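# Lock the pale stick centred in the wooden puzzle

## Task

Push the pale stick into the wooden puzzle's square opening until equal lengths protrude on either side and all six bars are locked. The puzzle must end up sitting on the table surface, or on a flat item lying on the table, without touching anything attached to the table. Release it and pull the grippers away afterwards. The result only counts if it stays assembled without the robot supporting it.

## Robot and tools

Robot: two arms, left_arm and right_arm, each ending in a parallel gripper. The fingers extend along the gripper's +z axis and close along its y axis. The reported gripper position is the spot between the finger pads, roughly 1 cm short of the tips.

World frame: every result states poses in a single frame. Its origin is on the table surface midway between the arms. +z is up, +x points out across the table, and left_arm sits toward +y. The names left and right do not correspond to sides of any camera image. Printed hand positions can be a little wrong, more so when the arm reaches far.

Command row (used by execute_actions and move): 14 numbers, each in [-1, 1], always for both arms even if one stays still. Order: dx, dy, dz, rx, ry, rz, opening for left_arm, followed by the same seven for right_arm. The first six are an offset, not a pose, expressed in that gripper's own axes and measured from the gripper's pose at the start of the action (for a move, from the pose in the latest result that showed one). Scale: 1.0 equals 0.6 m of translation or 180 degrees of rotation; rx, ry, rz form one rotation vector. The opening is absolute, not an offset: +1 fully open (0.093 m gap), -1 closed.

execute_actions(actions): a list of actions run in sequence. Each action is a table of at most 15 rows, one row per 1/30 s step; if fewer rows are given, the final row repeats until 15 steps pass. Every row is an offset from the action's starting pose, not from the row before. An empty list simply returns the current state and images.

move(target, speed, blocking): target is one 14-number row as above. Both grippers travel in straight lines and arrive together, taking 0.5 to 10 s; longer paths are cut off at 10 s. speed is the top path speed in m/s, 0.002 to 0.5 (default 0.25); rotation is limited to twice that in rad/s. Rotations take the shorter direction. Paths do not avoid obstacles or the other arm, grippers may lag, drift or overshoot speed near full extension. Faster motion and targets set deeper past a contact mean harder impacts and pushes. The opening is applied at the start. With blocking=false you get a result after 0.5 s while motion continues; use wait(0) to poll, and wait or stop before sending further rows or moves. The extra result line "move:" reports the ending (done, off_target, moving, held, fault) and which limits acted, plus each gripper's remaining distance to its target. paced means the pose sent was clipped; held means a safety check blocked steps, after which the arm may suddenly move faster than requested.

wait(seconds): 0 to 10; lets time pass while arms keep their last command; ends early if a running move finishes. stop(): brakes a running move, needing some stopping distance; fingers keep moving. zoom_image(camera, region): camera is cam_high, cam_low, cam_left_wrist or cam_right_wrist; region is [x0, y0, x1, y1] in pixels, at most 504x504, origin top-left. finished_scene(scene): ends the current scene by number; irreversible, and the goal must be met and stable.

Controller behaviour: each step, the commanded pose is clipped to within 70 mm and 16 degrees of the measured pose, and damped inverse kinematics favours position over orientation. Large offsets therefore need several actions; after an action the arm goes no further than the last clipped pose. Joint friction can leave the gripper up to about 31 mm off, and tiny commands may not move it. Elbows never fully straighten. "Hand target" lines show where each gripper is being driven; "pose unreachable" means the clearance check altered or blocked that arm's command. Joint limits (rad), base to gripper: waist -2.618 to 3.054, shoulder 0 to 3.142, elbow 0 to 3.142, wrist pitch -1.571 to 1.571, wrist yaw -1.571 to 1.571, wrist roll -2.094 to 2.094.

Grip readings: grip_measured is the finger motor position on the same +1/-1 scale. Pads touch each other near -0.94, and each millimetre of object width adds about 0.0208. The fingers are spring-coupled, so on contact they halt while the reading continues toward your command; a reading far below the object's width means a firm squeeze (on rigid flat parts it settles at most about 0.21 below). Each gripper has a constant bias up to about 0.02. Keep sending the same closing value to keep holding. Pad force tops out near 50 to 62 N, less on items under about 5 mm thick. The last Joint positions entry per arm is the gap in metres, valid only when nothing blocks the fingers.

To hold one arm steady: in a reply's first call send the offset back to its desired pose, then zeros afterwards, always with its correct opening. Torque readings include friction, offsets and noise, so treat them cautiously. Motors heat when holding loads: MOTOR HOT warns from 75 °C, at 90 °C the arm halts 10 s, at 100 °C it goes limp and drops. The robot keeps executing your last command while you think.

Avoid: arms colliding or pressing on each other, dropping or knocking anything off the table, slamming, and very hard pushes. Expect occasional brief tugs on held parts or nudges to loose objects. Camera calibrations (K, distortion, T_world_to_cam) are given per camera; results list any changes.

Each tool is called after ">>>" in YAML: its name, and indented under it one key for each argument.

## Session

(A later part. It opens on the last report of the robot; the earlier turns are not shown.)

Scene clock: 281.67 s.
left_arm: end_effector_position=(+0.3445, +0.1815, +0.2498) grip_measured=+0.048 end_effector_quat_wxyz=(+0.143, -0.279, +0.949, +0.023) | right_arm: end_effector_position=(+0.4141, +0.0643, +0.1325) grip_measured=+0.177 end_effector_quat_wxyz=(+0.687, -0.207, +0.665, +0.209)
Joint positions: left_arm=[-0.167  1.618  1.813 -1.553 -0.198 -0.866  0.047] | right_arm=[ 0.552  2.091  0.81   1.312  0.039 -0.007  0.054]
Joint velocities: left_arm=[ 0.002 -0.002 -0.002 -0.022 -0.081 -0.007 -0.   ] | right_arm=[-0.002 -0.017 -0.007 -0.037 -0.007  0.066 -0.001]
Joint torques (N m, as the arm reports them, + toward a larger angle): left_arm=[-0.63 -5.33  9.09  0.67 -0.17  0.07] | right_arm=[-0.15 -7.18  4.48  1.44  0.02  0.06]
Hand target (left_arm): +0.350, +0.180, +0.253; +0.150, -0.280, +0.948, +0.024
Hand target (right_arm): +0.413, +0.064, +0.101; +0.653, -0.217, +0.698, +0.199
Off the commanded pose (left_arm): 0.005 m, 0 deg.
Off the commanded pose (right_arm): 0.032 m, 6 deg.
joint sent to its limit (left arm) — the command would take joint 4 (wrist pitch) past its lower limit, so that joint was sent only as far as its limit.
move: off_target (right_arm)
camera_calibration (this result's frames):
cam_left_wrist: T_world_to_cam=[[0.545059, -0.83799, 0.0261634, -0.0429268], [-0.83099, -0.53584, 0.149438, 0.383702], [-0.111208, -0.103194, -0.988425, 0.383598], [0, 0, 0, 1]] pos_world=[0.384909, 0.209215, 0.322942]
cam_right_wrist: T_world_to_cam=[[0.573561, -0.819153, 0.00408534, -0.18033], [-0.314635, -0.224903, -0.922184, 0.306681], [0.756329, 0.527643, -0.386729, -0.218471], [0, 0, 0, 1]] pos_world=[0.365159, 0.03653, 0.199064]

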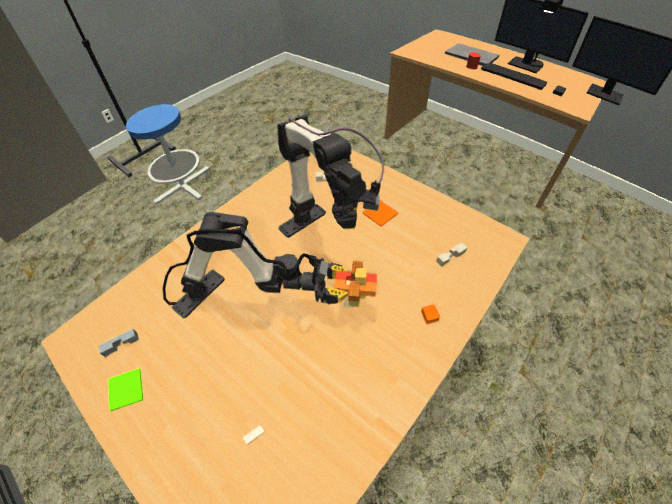

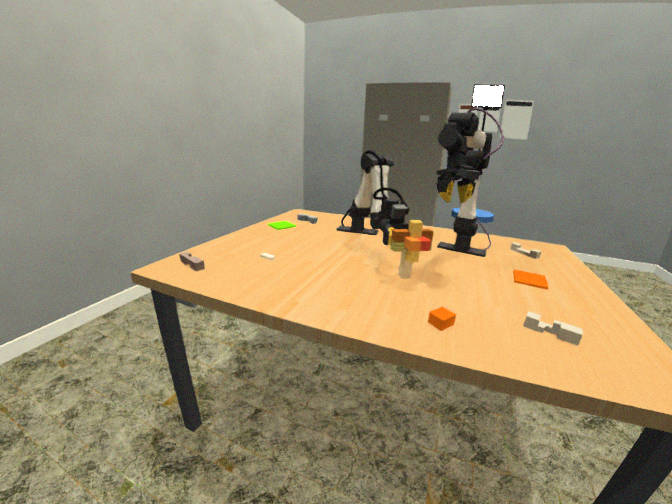

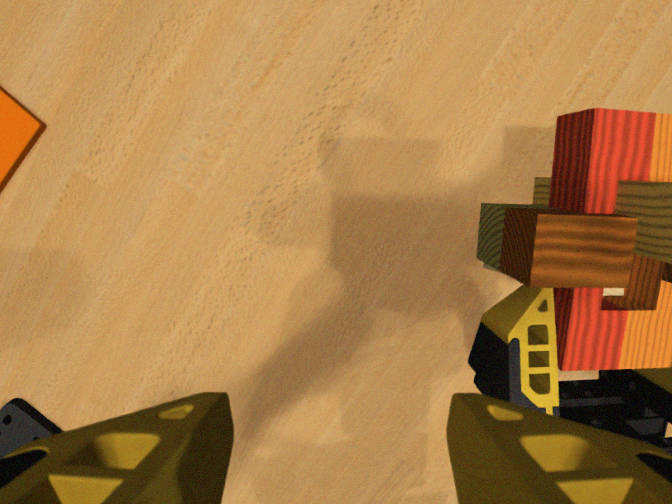

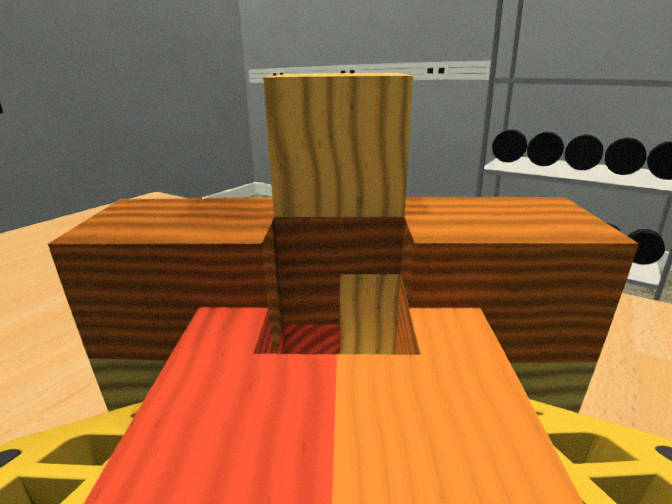

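>>> move:
  target: [0.03,-0.23,-0.01,0,0,0,0.05,0.05,0,0,0,0.03,0,0.15]
  speed: 0.15

Scene clock: 284.87 s.
left_arm: end_effector_position=(+0.3998, +0.0558, +0.2518) grip_measured=+0.048 end_effector_quat_wxyz=(+0.184, -0.266, +0.946, -0.024) | right_arm: end_effector_position=(+0.4141, +0.0643, +0.1326) grip_measured=+0.177 end_effector_quat_wxyz=(+0.687, -0.207, +0.665, +0.209)
Joint positions: left_arm=[-0.437  1.96   2.224 -1.552 -0.246 -1.099  0.047] | right_arm=[ 0.552  2.091  0.81   1.312  0.039 -0.007  0.054]
Joint velocities: left_arm=[ 0.012  0.002  0.002 -0.037 -0.051 -0.007 -0.   ] | right_arm=[-0.002 -0.017 -0.002  0.022 -0.022 -0.007 -0.001]
Joint torques (N m, as the arm reports them, + toward a larger angle): left_arm=[-0.45 -9.41  8.98  0.77 -0.2   0.12] | right_arm=[-0.26 -7.21  4.47  1.45  0.01  0.09]
Hand target (left_arm): +0.404, +0.054, +0.257; +0.194, -0.269, +0.943, -0.027
Hand target (right_arm): +0.413, +0.064, +0.103; +0.655, -0.216, +0.696, +0.200
Off the commanded pose (left_arm): 0.005 m, 7 deg.
Off the commanded pose (right_arm): 0.030 m, 5 deg.
joint sent to its limit (left arm) — the command would take joint 4 (wrist pitch) past its lower limit, so that joint was sent only as far as its limit.
move: off_target (left_arm, right_arm)
camera_calibration (this result's frames):
cam_left_wrist: T_world_to_cam=[[0.50479, -0.853016, 0.13248, -0.188292], [-0.863147, -0.496483, 0.0920943, 0.387116], [-0.012784, -0.160838, -0.986898, 0.342224], [0, 0, 0, 1]] pos_world=[0.433561, 0.0866228, 0.327034]
cam_right_wrist: T_world_to_cam=[[0.573559, -0.819154, 0.00407596, -0.180329], [-0.314352, -0.224694, -0.922332, 0.306654], [0.756447, 0.527731, -0.386378, -0.218534], [0, 0, 0, 1]] pos_world=[0.365136, 0.0365132, 0.199135]

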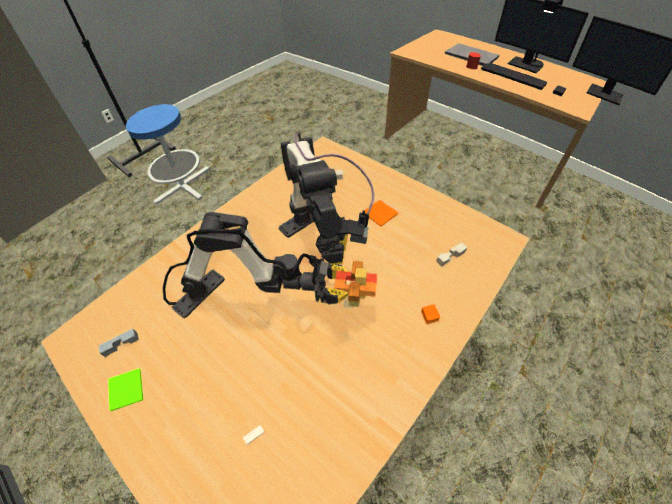

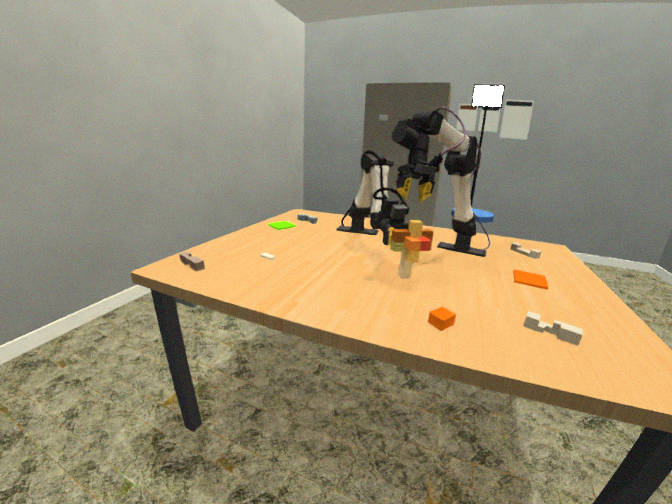

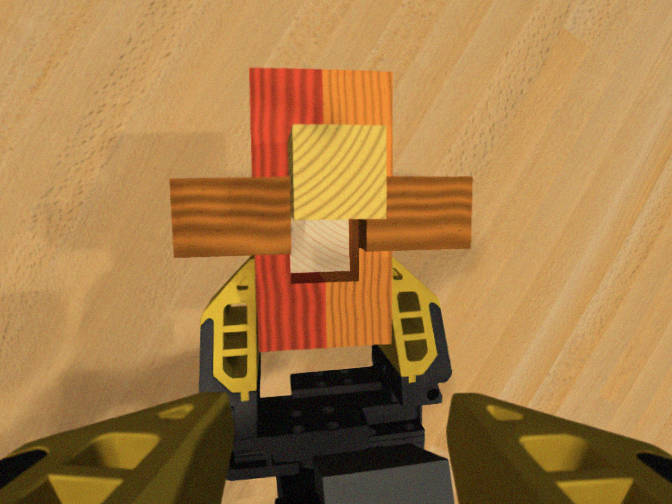

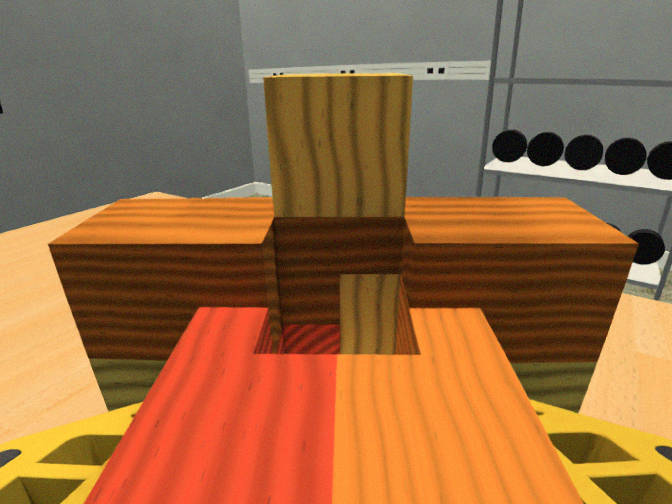

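>>> zoom_image:
  camera: "cam_left_wrist"
  region: [240, 160, 420, 300]

>>> zoom_image:
  camera: "cam_right_wrist"
  region: [220, 190, 460, 370]

Region (240, 160, 420, 300) of cam_left_wrist's 672x504 image, scaled by 2.800, with more detail than that image has.

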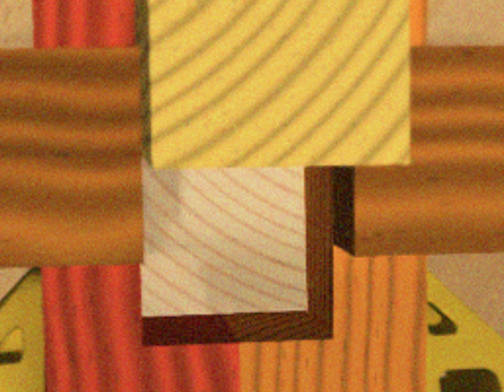

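Region (220, 190, 460, 370) of cam_right_wrist's 672x504 image, scaled by 2.100, with more detail than that image has; it fills the top 378 rows of this view, and the rest is white.

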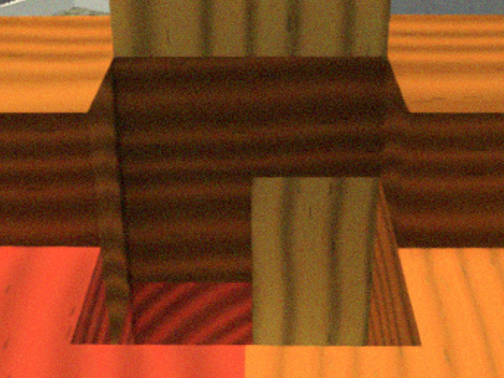

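>>> move:
  target: [-0.014,0,0.115,-0.049,0.01,-0.012,0.2,0.05,0,0,0,0.03,0,0.15]
  speed: 0.08

Scene clock: 292.73 s.
left_arm: end_effector_position=(+0.4232, +0.0622, +0.1843) grip_measured=+0.198 end_effector_quat_wxyz=(+0.134, -0.288, +0.947, +0.047) | right_arm: end_effector_position=(+0.4141, +0.0643, +0.1326) grip_measured=+0.177 end_effector_quat_wxyz=(+0.687, -0.207, +0.665, +0.209)
Joint positions: left_arm=[-0.401  2.132  2.224 -1.552 -0.263 -1.125  0.055] | right_arm=[ 0.552  2.091  0.81   1.312  0.039 -0.007  0.054]
Joint velocities: left_arm=[-0.007  0.012  0.002  0.022 -0.022  0.007  0.   ] | right_arm=[-0.007 -0.022 -0.007 -0.051  0.022 -0.007 -0.001]
Joint torques (N m, as the arm reports them, + toward a larger angle): left_arm=[  0.25 -11.53   8.82   0.51  -0.27   0.03] | right_arm=[-0.28 -7.02  4.49  1.48 -0.03  0.08]
Hand target (left_arm): +0.430, +0.064, +0.190; +0.147, -0.296, +0.943, +0.041
Hand target (right_arm): +0.413, +0.064, +0.103; +0.655, -0.216, +0.696, +0.200
Off the commanded pose (left_arm): 0.010 m, 2 deg.
Off the commanded pose (right_arm): 0.030 m, 5 deg.
move: off_target (right_arm)
camera_calibration (this result's frames):
cam_left_wrist: T_world_to_cam=[[0.566334, -0.823892, -0.0216315, -0.185194], [-0.812658, -0.5626, 0.151883, 0.388377], [-0.137305, -0.0684374, -0.988162, 0.324128], [0, 0, 0, 1]] pos_world=[0.465004, 0.0881032, 0.257297]
cam_right_wrist: T_world_to_cam=[[0.573559, -0.819154, 0.00407596, -0.180329], [-0.314352, -0.224694, -0.922332, 0.306654], [0.756447, 0.527731, -0.386378, -0.218534], [0, 0, 0, 1]] pos_world=[0.365136, 0.0365132, 0.199135]

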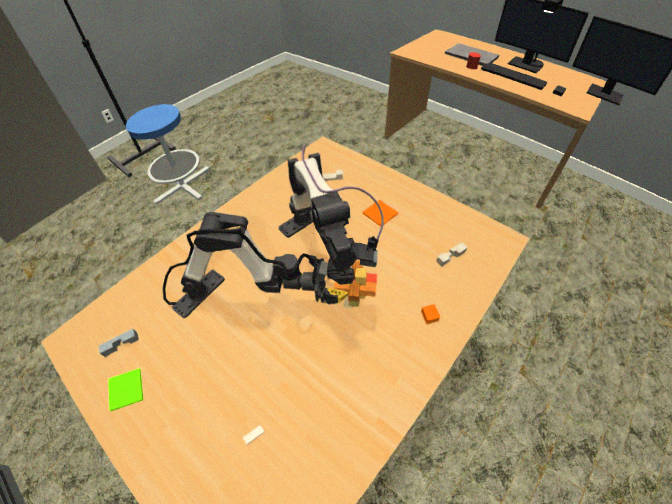

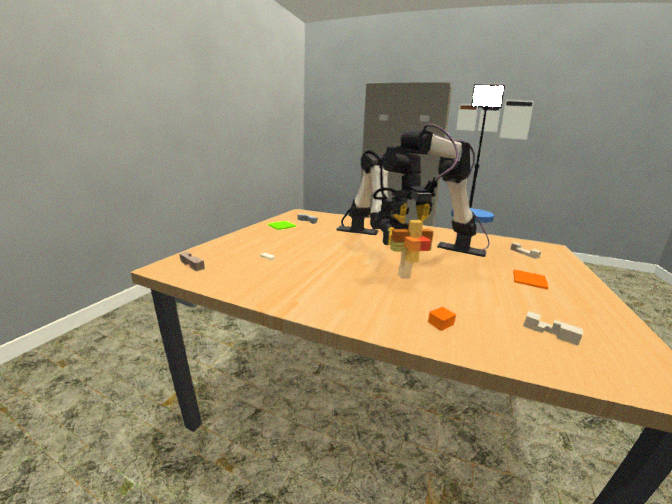

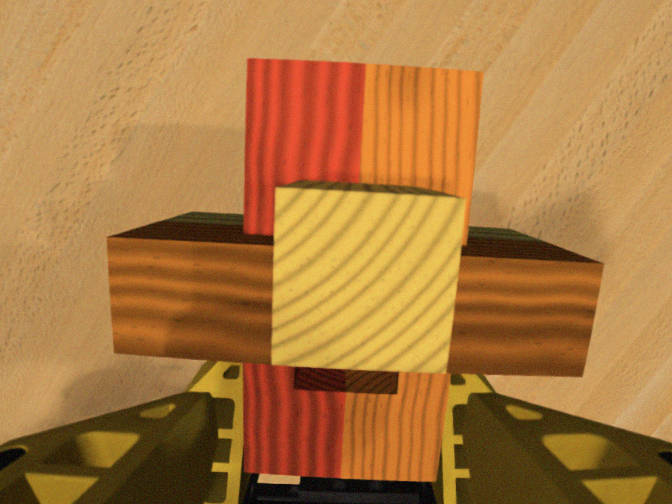

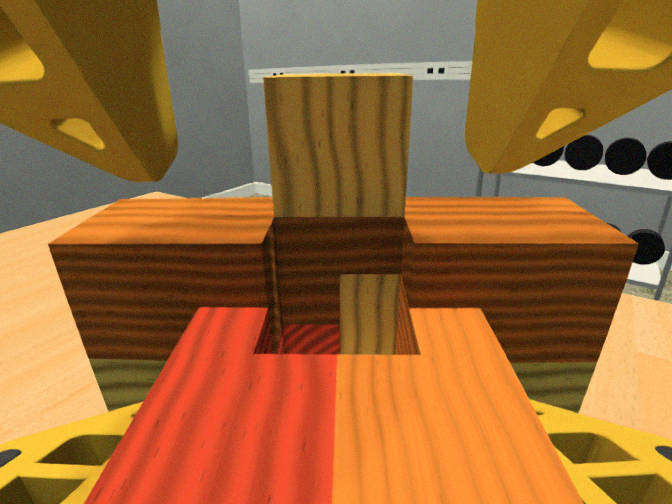

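>>> execute_actions:
  actions:
    - [[-0.03,-0.012,0.0,0,0,0.015,0.2,0.05,0,0,0,0.03,0,0.15]]
    - [[0,0,0.02,0,0,0,0.2,0.05,0,0,0,0.03,0,0.15]]

Scene clock: 295.37 s.
left_arm: end_effector_position=(+0.4382, +0.0667, +0.1748) grip_measured=+0.198 end_effector_quat_wxyz=(+0.136, -0.265, +0.954, +0.047) | right_arm: end_effector_position=(+0.4141, +0.0643, +0.1326) grip_measured=+0.177 end_effector_quat_wxyz=(+0.687, -0.207, +0.665, +0.209)
Joint positions: left_arm=[-0.373  2.157  2.223 -1.509 -0.26  -1.046  0.055] | right_arm=[ 0.552  2.091  0.81   1.312  0.039 -0.007  0.054]
Joint velocities: left_arm=[ 0.007 -0.012  0.002  0.022 -0.051 -0.007  0.   ] | right_arm=[ 0.012 -0.012 -0.007 -0.051 -0.125  0.037 -0.   ]
Joint torques (N m, as the arm reports them, + toward a larger angle): left_arm=[  0.38 -13.38   5.45   0.65  -0.12   0.19] | right_arm=[-0.17 -7.11  4.47  1.47  0.01  0.05]
Hand target (left_arm): +0.439, +0.070, +0.175; +0.139, -0.266, +0.953, +0.045
Hand target (right_arm): +0.413, +0.064, +0.103; +0.655, -0.216, +0.696, +0.200
Off the commanded pose (left_arm): 0.003 m, 0 deg.
Off the commanded pose (right_arm): 0.030 m, 5 deg.
camera_calibration (this result's frames):
cam_left_wrist: T_world_to_cam=[[0.525998, -0.850055, -0.0270547, -0.169792], [-0.838978, -0.523834, 0.147358, 0.414321], [-0.139434, -0.0548117, -0.988713, 0.317208], [0, 0, 0, 1]] pos_world=[0.481146, 0.0900894, 0.24798]
cam_right_wrist: T_world_to_cam=[[0.573559, -0.819154, 0.00407596, -0.180329], [-0.314352, -0.224694, -0.922332, 0.306654], [0.756447, 0.527731, -0.386378, -0.218534], [0, 0, 0, 1]] pos_world=[0.365136, 0.0365132, 0.199135]

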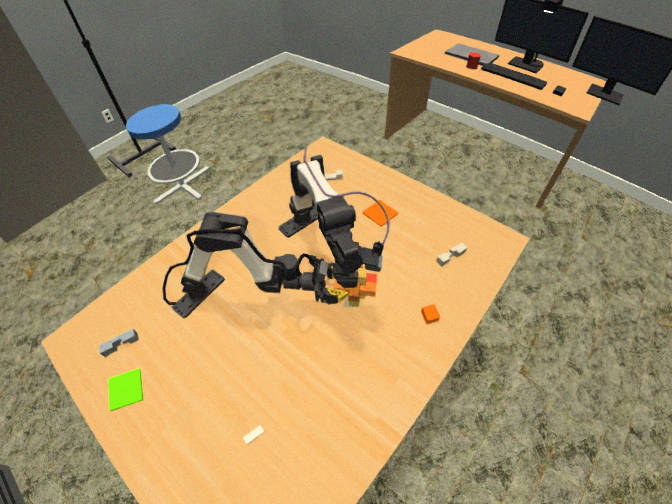

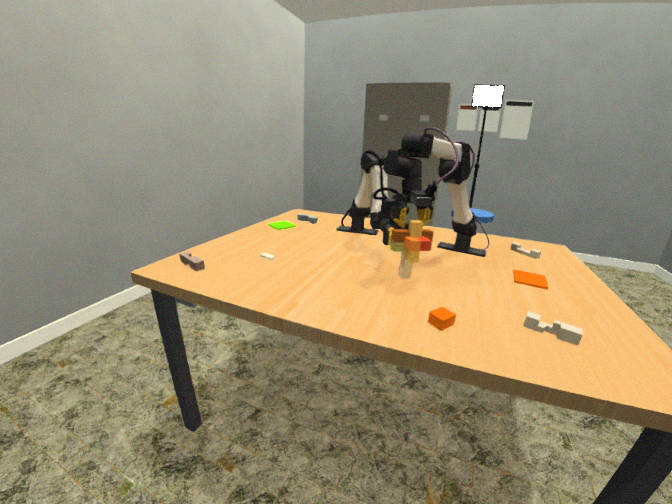

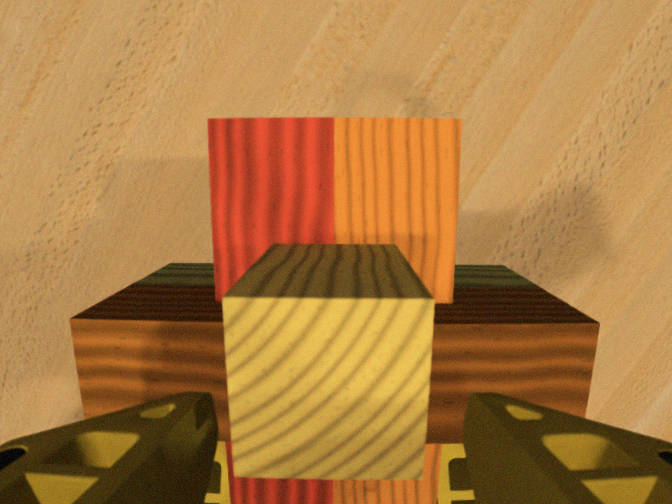

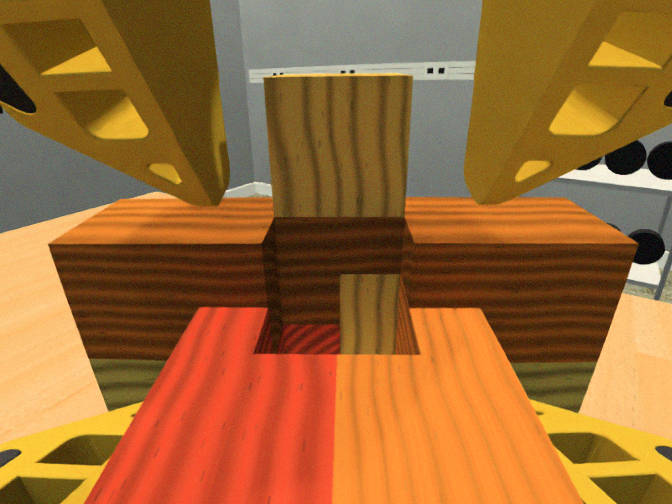

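>>> execute_actions:
  actions:
    - [[0.002,0,0.006,0,0,0,0.2,0.05,0,0,0,0.03,0,0.15],[0.003,0,0.01,0,0,0,0.2,0.05,0,0,0,0.03,0,0.15],[0.004,0,0.014,0,0,0,0.2,0.05,0,0,0,0.03,0,0.15],[0.005,0,0.018,0,0,0,0.2,0.05,0,0,0,0.03,0,0.15],[0.006,0,0.022,0,0,0,0.2,0.05,0,0,0,0.03,0,0.15],[0.007,0,0.025,0,0,0,0.2,0.05,0,0,0,0.03,0,0.15]]
    - [[0.004,0,0.014,0,0,0,0.2,0.06,0,0,0,0.035,0,0.15],[0.005,0,0.018,0,0,0,0.2,0.06,0,0,0,0.035,0,0.15],[0.006,0,0.022,0,0,0,0.2,0.06,0,0,0,0.035,0,0.15],[0.007,0,0.026,0,0,0,0.2,0.06,0,0,0,0.035,0,0.15],[0.009,0,0.03,0,0,0,0.2,0.07,0,0,0,0.035,0,0.15]]

Scene clock: 299.97 s.
left_arm: end_effector_position=(+0.4382, +0.0673, +0.1670) grip_measured=+0.198 end_effector_quat_wxyz=(+0.151, -0.266, +0.951, +0.036) | right_arm: end_effector_position=(+0.4140, +0.0645, +0.1307) grip_measured=+0.177 end_effector_quat_wxyz=(+0.690, -0.208, +0.662, +0.209)
Joint positions: left_arm=[-0.374  2.097  2.092 -1.402 -0.266 -1.046  0.055] | right_arm=[ 0.552  2.104  0.81   1.333  0.037 -0.011  0.054]
Joint velocities: left_arm=[ 0.017  0.007 -0.012  0.007  0.007  0.095 -0.   ] | right_arm=[-0.007  0.007  0.002 -0.007  0.022 -0.037 -0.   ]
Joint torques (N m, as the arm reports them, + toward a larger angle): left_arm=[ -0.19 -10.88   3.66   0.89  -0.12   0.13] | right_arm=[-0.3  -6.09  4.12  1.38  0.01  0.14]
Hand target (left_arm): +0.438, +0.067, +0.149; +0.140, -0.265, +0.953, +0.045
Hand target (right_arm): +0.412, +0.063, +0.091; +0.649, -0.218, +0.702, +0.198
Off the commanded pose (left_arm): 0.018 m, 1 deg.
Off the commanded pose (right_arm): 0.041 m, 7 deg.
camera_calibration (this result's frames):
cam_left_wrist: T_world_to_cam=[[0.526219, -0.850349, 0.000629673, -0.174169], [-0.843633, -0.52197, 0.125821, 0.421248], [-0.106663, -0.0667405, -0.992053, 0.296556], [0, 0, 0, 1]] pos_world=[0.478661, 0.0915666, 0.241307]
cam_right_wrist: T_world_to_cam=[[0.574328, -0.818585, 0.00814336, -0.181013], [-0.306823, -0.224471, -0.924917, 0.302149], [0.758951, 0.528708, -0.380081, -0.221258], [0, 0, 0, 1]] pos_world=[0.364592, 0.0366301, 0.196841]

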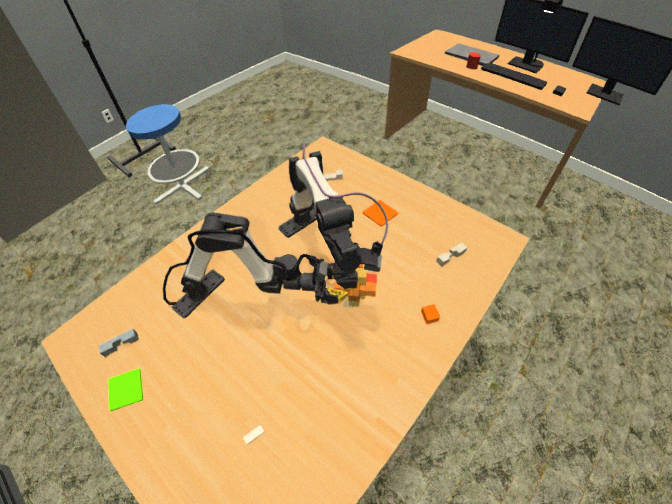

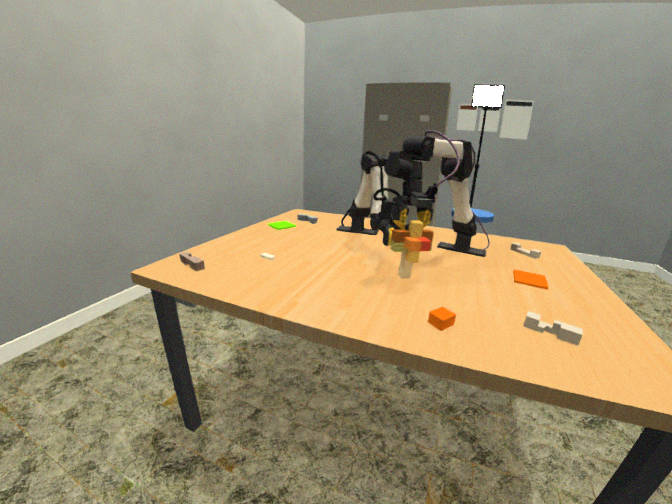

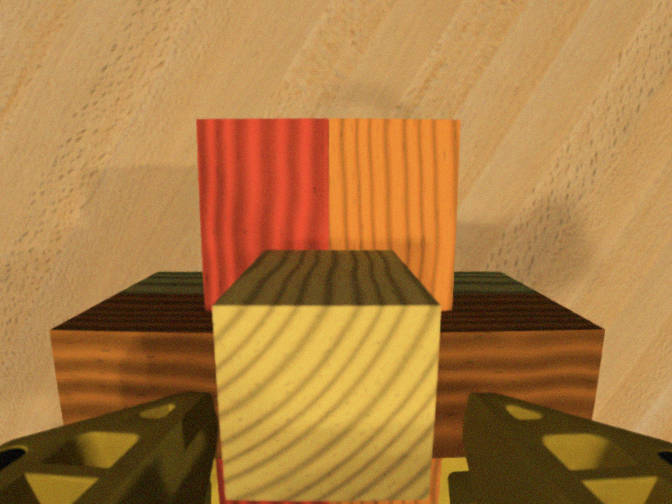

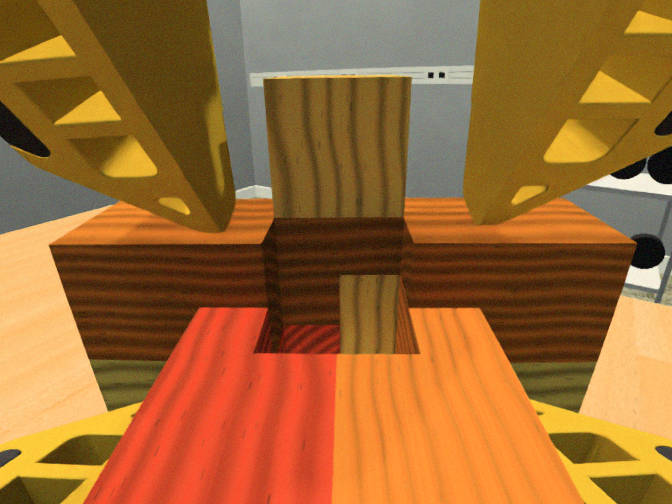

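>>> execute_actions:
  actions:
    - [[0.009,0,0.03,-0.01,0,0,0.2,0.045,0,0,0,0.045,0,0.15],[0.011,0,0.036,-0.01,0,0,0.2,0.045,0,0,0,0.045,0,0.15],[0.013,0,0.042,-0.01,0,0,0.2,0.045,0,0,0,0.045,0,0.15],[0.015,0,0.048,-0.01,0,0,0.2,0.045,0,0,0,0.045,0,0.15],[0.017,0,0.054,-0.01,0,0,0.2,0.045,0,0,0,0.045,0,0.15],[0.019,0,0.06,-0.01,0,0,0.2,0.045,0,0,0,0.045,0,0.15],[0.02,0,0.066,-0.01,0,0,0.2,0.045,0,0,0,0.045,0,0.15]]

Scene clock: 305.33 s.
left_arm: end_effector_position=(+0.4381, +0.0684, +0.1654) grip_measured=+0.198 end_effector_quat_wxyz=(+0.178, -0.266, +0.947, +0.037) | right_arm: end_effector_position=(+0.4137, +0.0646, +0.1305) grip_measured=+0.177 end_effector_quat_wxyz=(+0.679, -0.215, +0.672, +0.203)
Joint positions: left_arm=[-0.388  2.048  1.996 -1.32  -0.309 -1.052  0.055] | right_arm=[ 0.552  2.074  0.81   1.269  0.036 -0.02   0.054]
Joint velocities: left_arm=[-0.007 -0.017 -0.007  0.037 -0.007 -0.051 -0.   ] | right_arm=[ 0.002  0.002 -0.012 -0.007 -0.081 -0.037 -0.   ]
Joint torques (N m, as the arm reports them, + toward a larger angle): left_arm=[ 0.26 -7.76  2.17  1.04  0.1   0.03] | right_arm=[-0.26 -8.59  5.04  1.13  0.03  0.16]
Hand target (left_arm): +0.436, +0.068, +0.127; +0.145, -0.269, +0.951, +0.052
Hand target (right_arm): +0.413, +0.064, +0.104; +0.642, -0.222, +0.707, +0.195
Off the commanded pose (left_arm): 0.040 m, 4 deg.
Off the commanded pose (right_arm): 0.027 m, 6 deg.
camera_calibration (this result's frames):
cam_left_wrist: T_world_to_cam=[[0.5256, -0.850617, 0.0139689, -0.175127], [-0.848986, -0.5234, 0.0726343, 0.433221], [-0.0544726, -0.050036, -0.997261, 0.271802], [0, 0, 0, 1]] pos_world=[0.474651, 0.0913815, 0.242038]
cam_right_wrist: T_world_to_cam=[[0.575713, -0.817468, 0.0173303, -0.182602], [-0.326952, -0.249584, -0.911488, 0.310056], [0.749438, 0.519089, -0.410962, -0.212592], [0, 0, 0, 1]] pos_world=[0.365824, 0.0384675, 0.19841]

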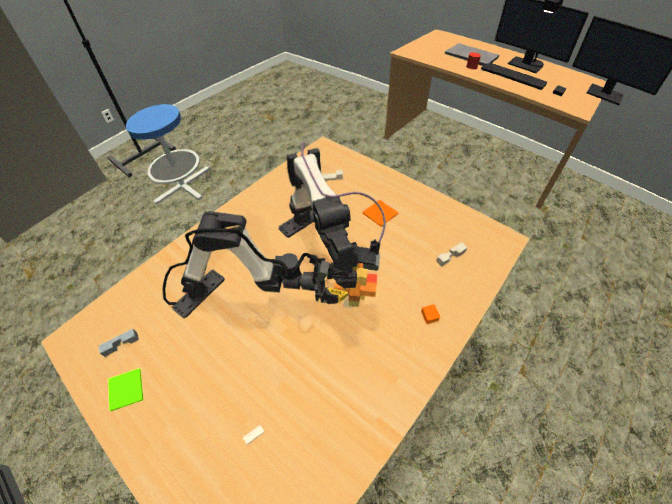

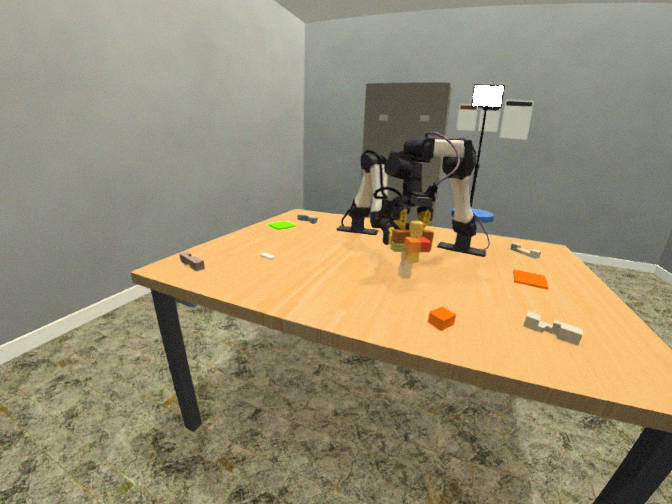

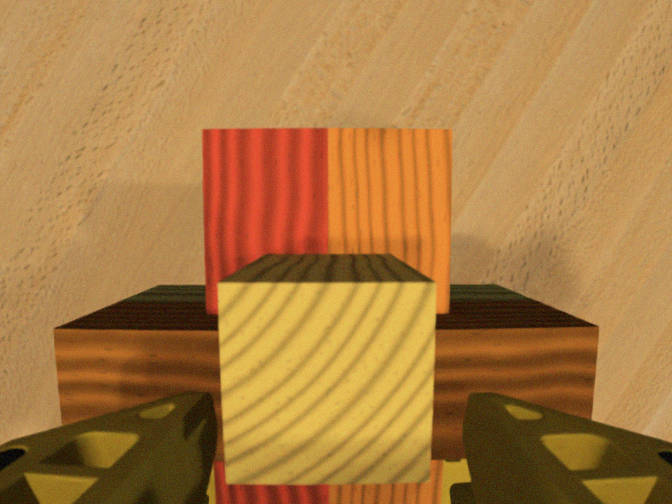

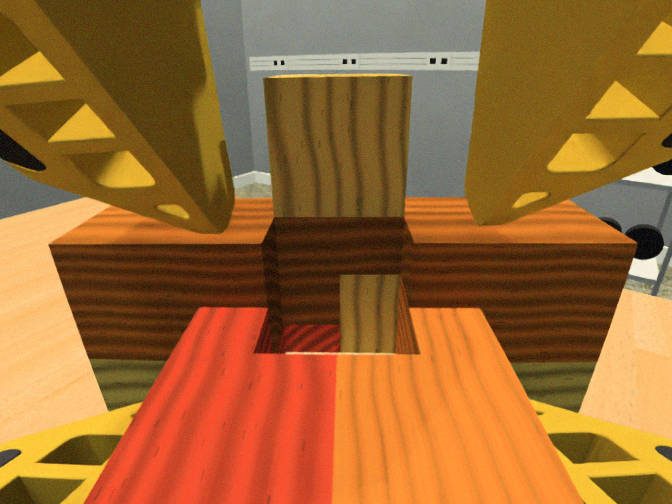

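>>> execute_actions:
  actions:
    - [[0.015,0,0.045,-0.01,0.03,0,0.2,0.05,0,0,0,0.035,0,0.22],[0.015,0,0.045,-0.01,0.05,0,0.2,0.05,0,0,0,0.035,0,0.22],[0.015,0,0.045,-0.01,0.07,0,0.2,0.05,0,0,0,0.035,0,0.22]]
    - [[0.015,0,0.055,-0.01,0.03,0,0.2,0.05,0,0,0,0.035,0,0.22],[0.017,0,0.065,-0.01,0.03,0,0.2,0.05,0,0,0,0.035,0,0.22],[0.019,0,0.075,-0.01,0.03,0,0.2,0.05,0,0,0,0.035,0,0.22],[0.02,0,0.085,-0.01,0.03,0,0.2,0.05,0,0,0,0.035,0,0.22]]

Scene clock: 308.47 s.
left_arm: end_effector_position=(+0.4393, +0.0706, +0.1638) grip_measured=+0.198 end_effector_quat_wxyz=(+0.109, -0.271, +0.956, -0.003) | right_arm: end_effector_position=(+0.4135, +0.0648, +0.1306) grip_measured=+0.230 end_effector_quat_wxyz=(+0.680, -0.218, +0.671, +0.201)
Joint positions: left_arm=[-0.32   2.097  2.095 -1.402 -0.143 -1.009  0.055] | right_arm=[ 0.552  2.073  0.81   1.269  0.034 -0.026  0.056]
Joint velocities: left_arm=[-0.017 -0.007 -0.002 -0.095 -0.051  0.066  0.   ] | right_arm=[-0.002 -0.007  0.002 -0.066 -0.022 -0.007  0.001]
Joint torques (N m, as the arm reports them, + toward a larger angle): left_arm=[ 0.45 -6.59  1.19  1.    0.46  0.14] | right_arm=[-0.27 -8.03  4.62  1.21 -0.01  0.13]
Hand target (left_arm): +0.435, +0.068, +0.116; +0.057, -0.273, +0.960, +0.010
Hand target (right_arm): +0.412, +0.063, +0.101; +0.642, -0.226, +0.707, +0.191
Off the commanded pose (left_arm): 0.050 m, 6 deg.
Off the commanded pose (right_arm): 0.030 m, 6 deg.
camera_calibration (this result's frames):
cam_left_wrist: T_world_to_cam=[[0.526269, -0.848598, 0.0540645, -0.180812], [-0.834234, -0.502961, 0.226016, 0.402432], [-0.164604, -0.164047, -0.972622, 0.322785], [0, 0, 0, 1]] pos_world=[0.484009, 0.101923, 0.232768]
cam_right_wrist: T_world_to_cam=[[0.57717, -0.816276, 0.0238222, -0.183811], [-0.323134, -0.255077, -0.911329, 0.308907], [0.749972, 0.518294, -0.41099, -0.212713], [0, 0, 0, 1]] pos_world=[0.365438, 0.0390028, 0.198472]

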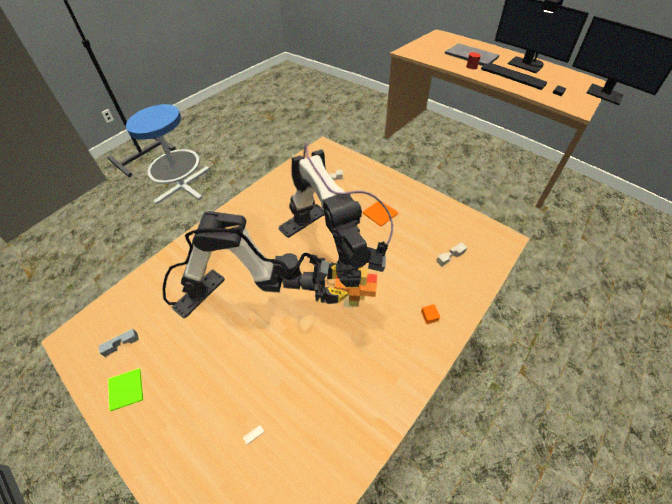

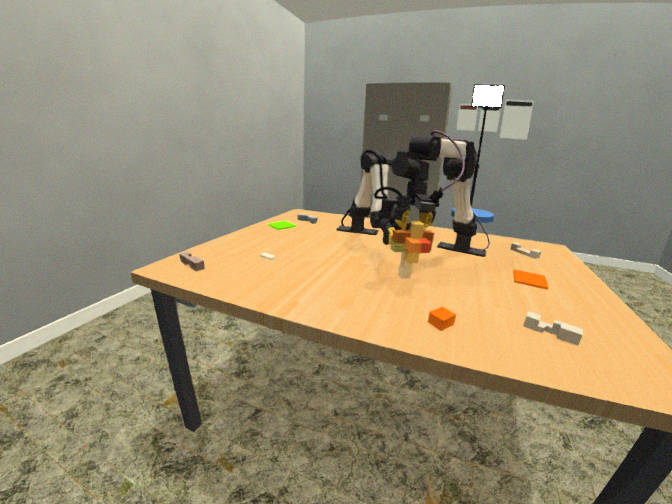

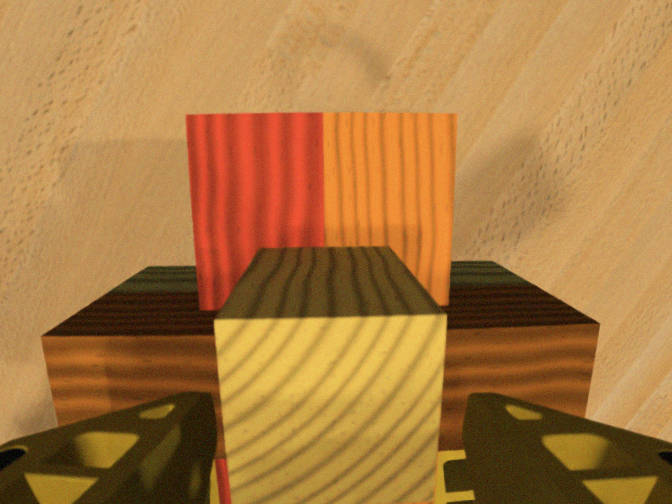

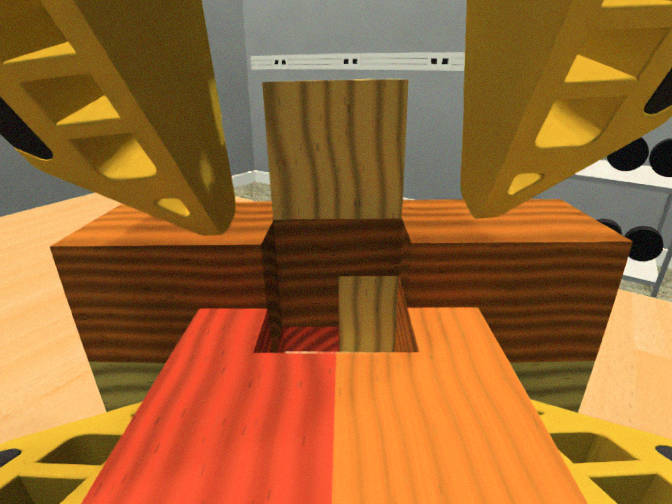

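>>> zoom_image:
  camera: "cam_low"
  region: [370, 200, 460, 290]

Region (370, 200, 460, 290) of cam_low's 672x504 image, scaled by 5.600, with more detail than that image has.

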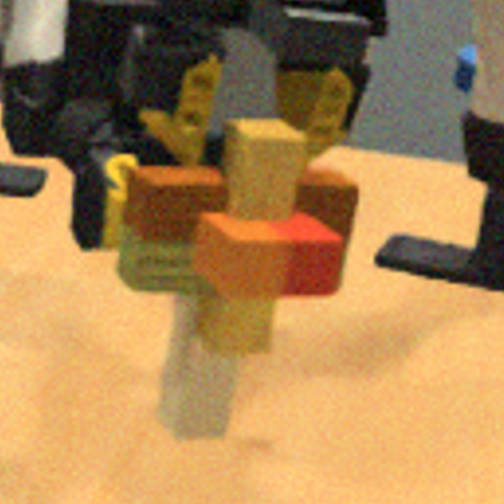

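>>> execute_actions:
  actions:
    - [[0.012,0,0.05,-0.04,0.03,0,0.2,0.05,0,0,0,0.035,0.02,0.12],[0.012,0,0.05,-0.05,0.03,0,0.2,0.05,0,0,0,0.035,0.02,0.12]]
    - [[0.014,0,0.07,-0.03,0.03,0,0.2,0.06,0,0,0,0.035,0.01,0.12],[0.016,0,0.08,-0.03,0.03,0,0.2,0.06,0,0,0,0.035,0.01,0.12],[0.018,0,0.09,-0.03,0.03,0,0.2,0.06,0,0,0,0.035,0.01,0.12],[0.018,0,0.1,-0.03,0.03,0,0.2,0.06,0,0,0,0.035,0.01,0.12]]

Scene clock: 312.70 s.
left_arm: end_effector_position=(+0.4441, +0.0685, +0.1580) grip_measured=+0.198 end_effector_quat_wxyz=(+0.088, -0.276, +0.957, +0.024) | right_arm: end_effector_position=(+0.4142, +0.0638, +0.1270) grip_measured=+0.166 end_effector_quat_wxyz=(+0.672, -0.209, +0.679, +0.207)
Joint positions: left_arm=[-0.324  2.213  2.263 -1.525 -0.155 -1.025  0.055] | right_arm=[0.55  2.073 0.81  1.254 0.037 0.    0.053]
Joint velocities: left_arm=[ 0.007 -0.002 -0.017  0.037 -0.066 -0.037  0.   ] | right_arm=[ 0.002  0.002 -0.002 -0.022 -0.022  0.022  0.001]
Joint torques (N m, as the arm reports them, + toward a larger angle): left_arm=[ 0.39 -5.83  1.34  0.74  0.31  0.02] | right_arm=[-0.28 -6.45  4.46  1.54 -0.01  0.35]
Hand target (left_arm): +0.439, +0.070, +0.105; +0.031, -0.281, +0.958, +0.052
Hand target (right_arm): +0.412, +0.063, +0.094; +0.635, -0.208, +0.715, +0.207
Off the commanded pose (left_arm): 0.056 m, 7 deg.
Off the commanded pose (right_arm): 0.034 m, 6 deg.
camera_calibration (this result's frames):
cam_left_wrist: T_world_to_cam=[[0.539253, -0.842093, -0.00919979, -0.181031], [-0.813758, -0.523858, 0.251735, 0.395033], [-0.216804, -0.128262, -0.967753, 0.337541], [0, 0, 0, 1]] pos_world=[0.492263, 0.0977901, 0.225547]
cam_right_wrist: T_world_to_cam=[[0.573967, -0.818874, -0.00255269, -0.180128], [-0.34876, -0.24163, -0.905528, 0.314611], [0.740897, 0.520634, -0.424278, -0.2089], [0, 0, 0, 1]] pos_world=[0.367884, 0.0372779, 0.195797]

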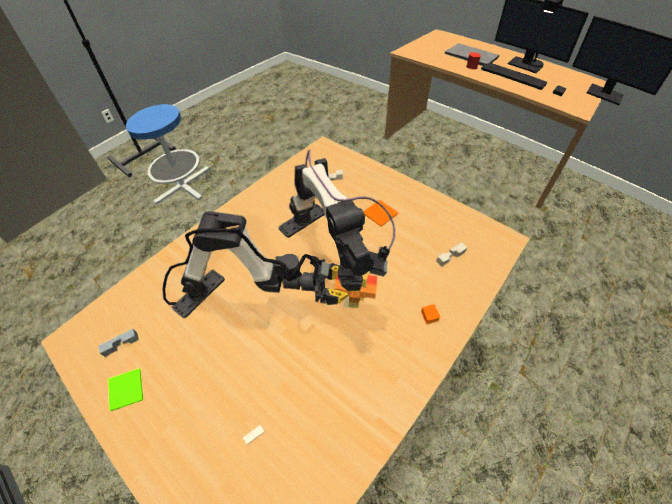

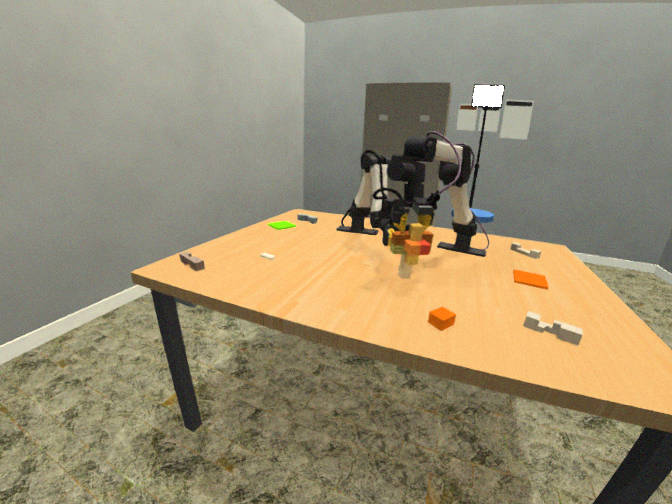

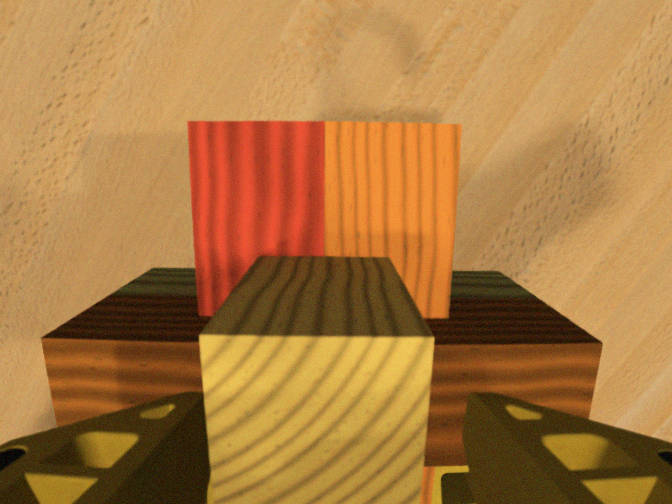

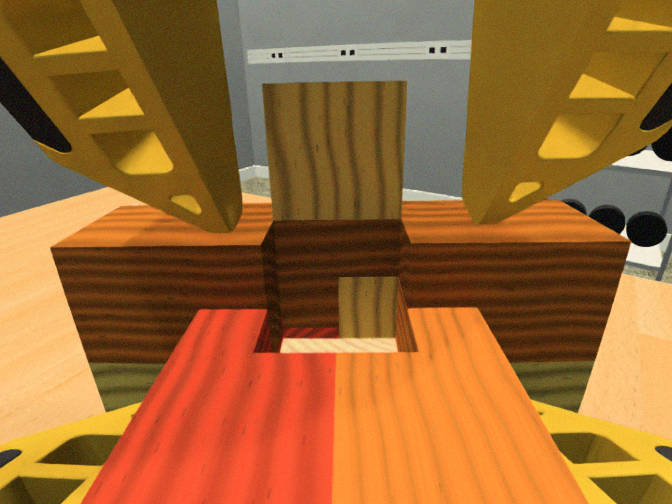

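>>> execute_actions:
  actions:
    - [[0.022,0.004,0.1,-0.03,0.03,0,0.2,0.08,0,0,0,0.03,0.0,0.12]]
    - [[0.022,0.004,0.1,-0.03,0.03,0,0.2,0.08,0,0,0,0.03,0.0,0.12]]

Scene clock: 315.57 s.
left_arm: end_effector_position=(+0.4430, +0.0695, +0.1541) grip_measured=+0.198 end_effector_quat_wxyz=(+0.088, -0.281, +0.955, +0.025) | right_arm: end_effector_position=(+0.4139, +0.0639, +0.1233) grip_measured=+0.166 end_effector_quat_wxyz=(+0.701, -0.204, +0.650, +0.212)
Joint positions: left_arm=[-0.324  2.201  2.229 -1.504 -0.158 -1.037  0.055] | right_arm=[ 0.551  2.164  0.81   1.426  0.036 -0.013  0.053]
Joint velocities: left_arm=[-0.002 -0.002 -0.012 -0.037 -0.007  0.037 -0.   ] | right_arm=[-0.002 -0.002 -0.007 -0.037  0.007  0.007  0.002]
Joint torques (N m, as the arm reports them, + toward a larger angle): left_arm=[ 0.39 -5.7   0.16  0.77  0.23  0.07] | right_arm=[-0.25 -5.76  3.7   1.21  0.02  0.11]
Hand target (left_arm): +0.436, +0.072, +0.096; +0.028, -0.283, +0.957, +0.059
Hand target (right_arm): +0.412, +0.063, +0.077; +0.653, -0.217, +0.698, +0.200
Off the commanded pose (left_arm): 0.061 m, 8 deg.
Off the commanded pose (right_arm): 0.048 m, 8 deg.
camera_calibration (this result's frames):
cam_left_wrist: T_world_to_cam=[[0.548875, -0.835838, -0.0105698, -0.184102], [-0.807633, -0.533529, 0.251149, 0.39366], [-0.215559, -0.129313, -0.967891, 0.333245], [0, 0, 0, 1]] pos_world=[0.490816, 0.099243, 0.221731]
cam_right_wrist: T_world_to_cam=[[0.573995, -0.818806, 0.00932948, -0.181361], [-0.280646, -0.207415, -0.937132, 0.284739], [0.769264, 0.535291, -0.34885, -0.232211], [0, 0, 0, 1]] pos_world=[0.362643, 0.0348605, 0.187523]

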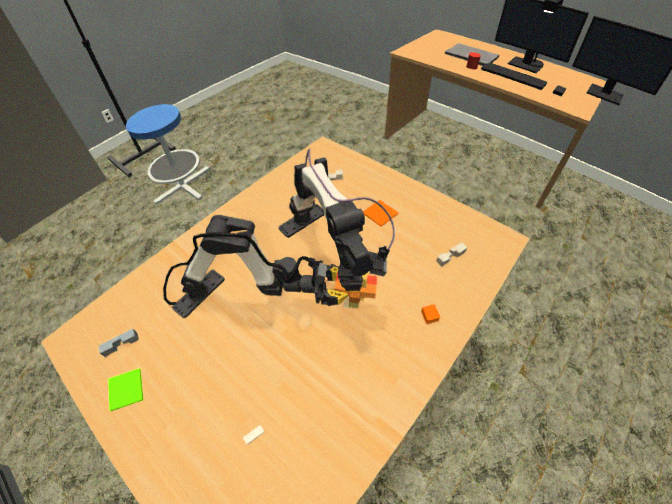

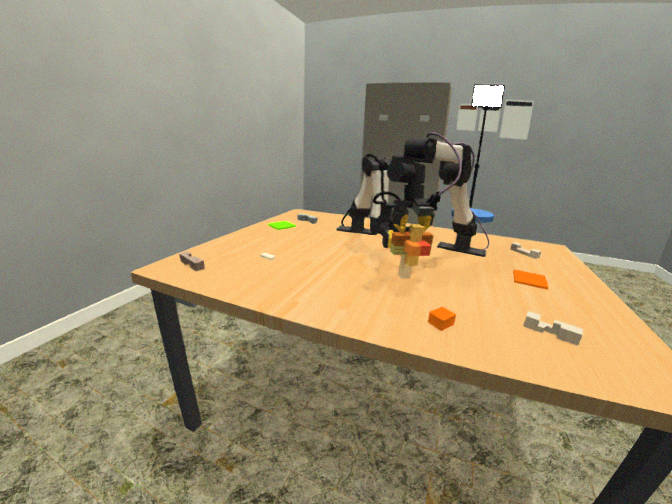

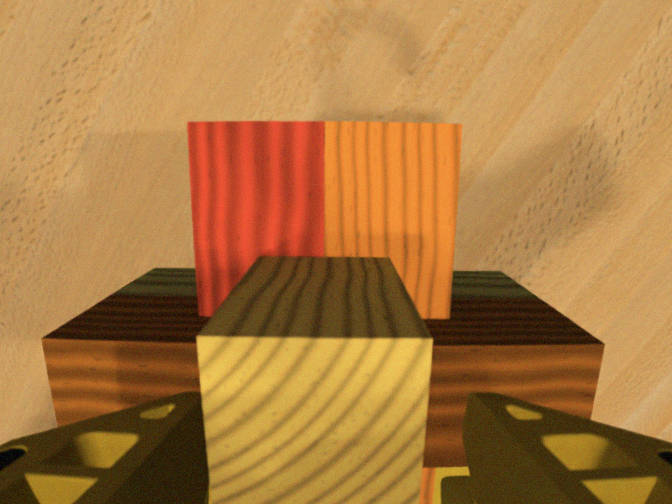

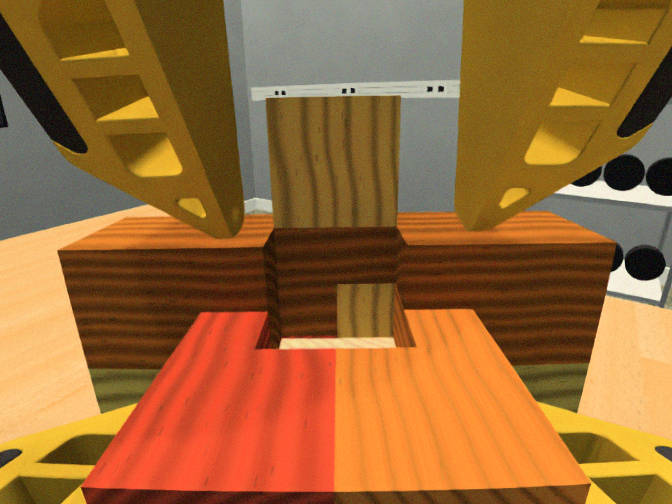

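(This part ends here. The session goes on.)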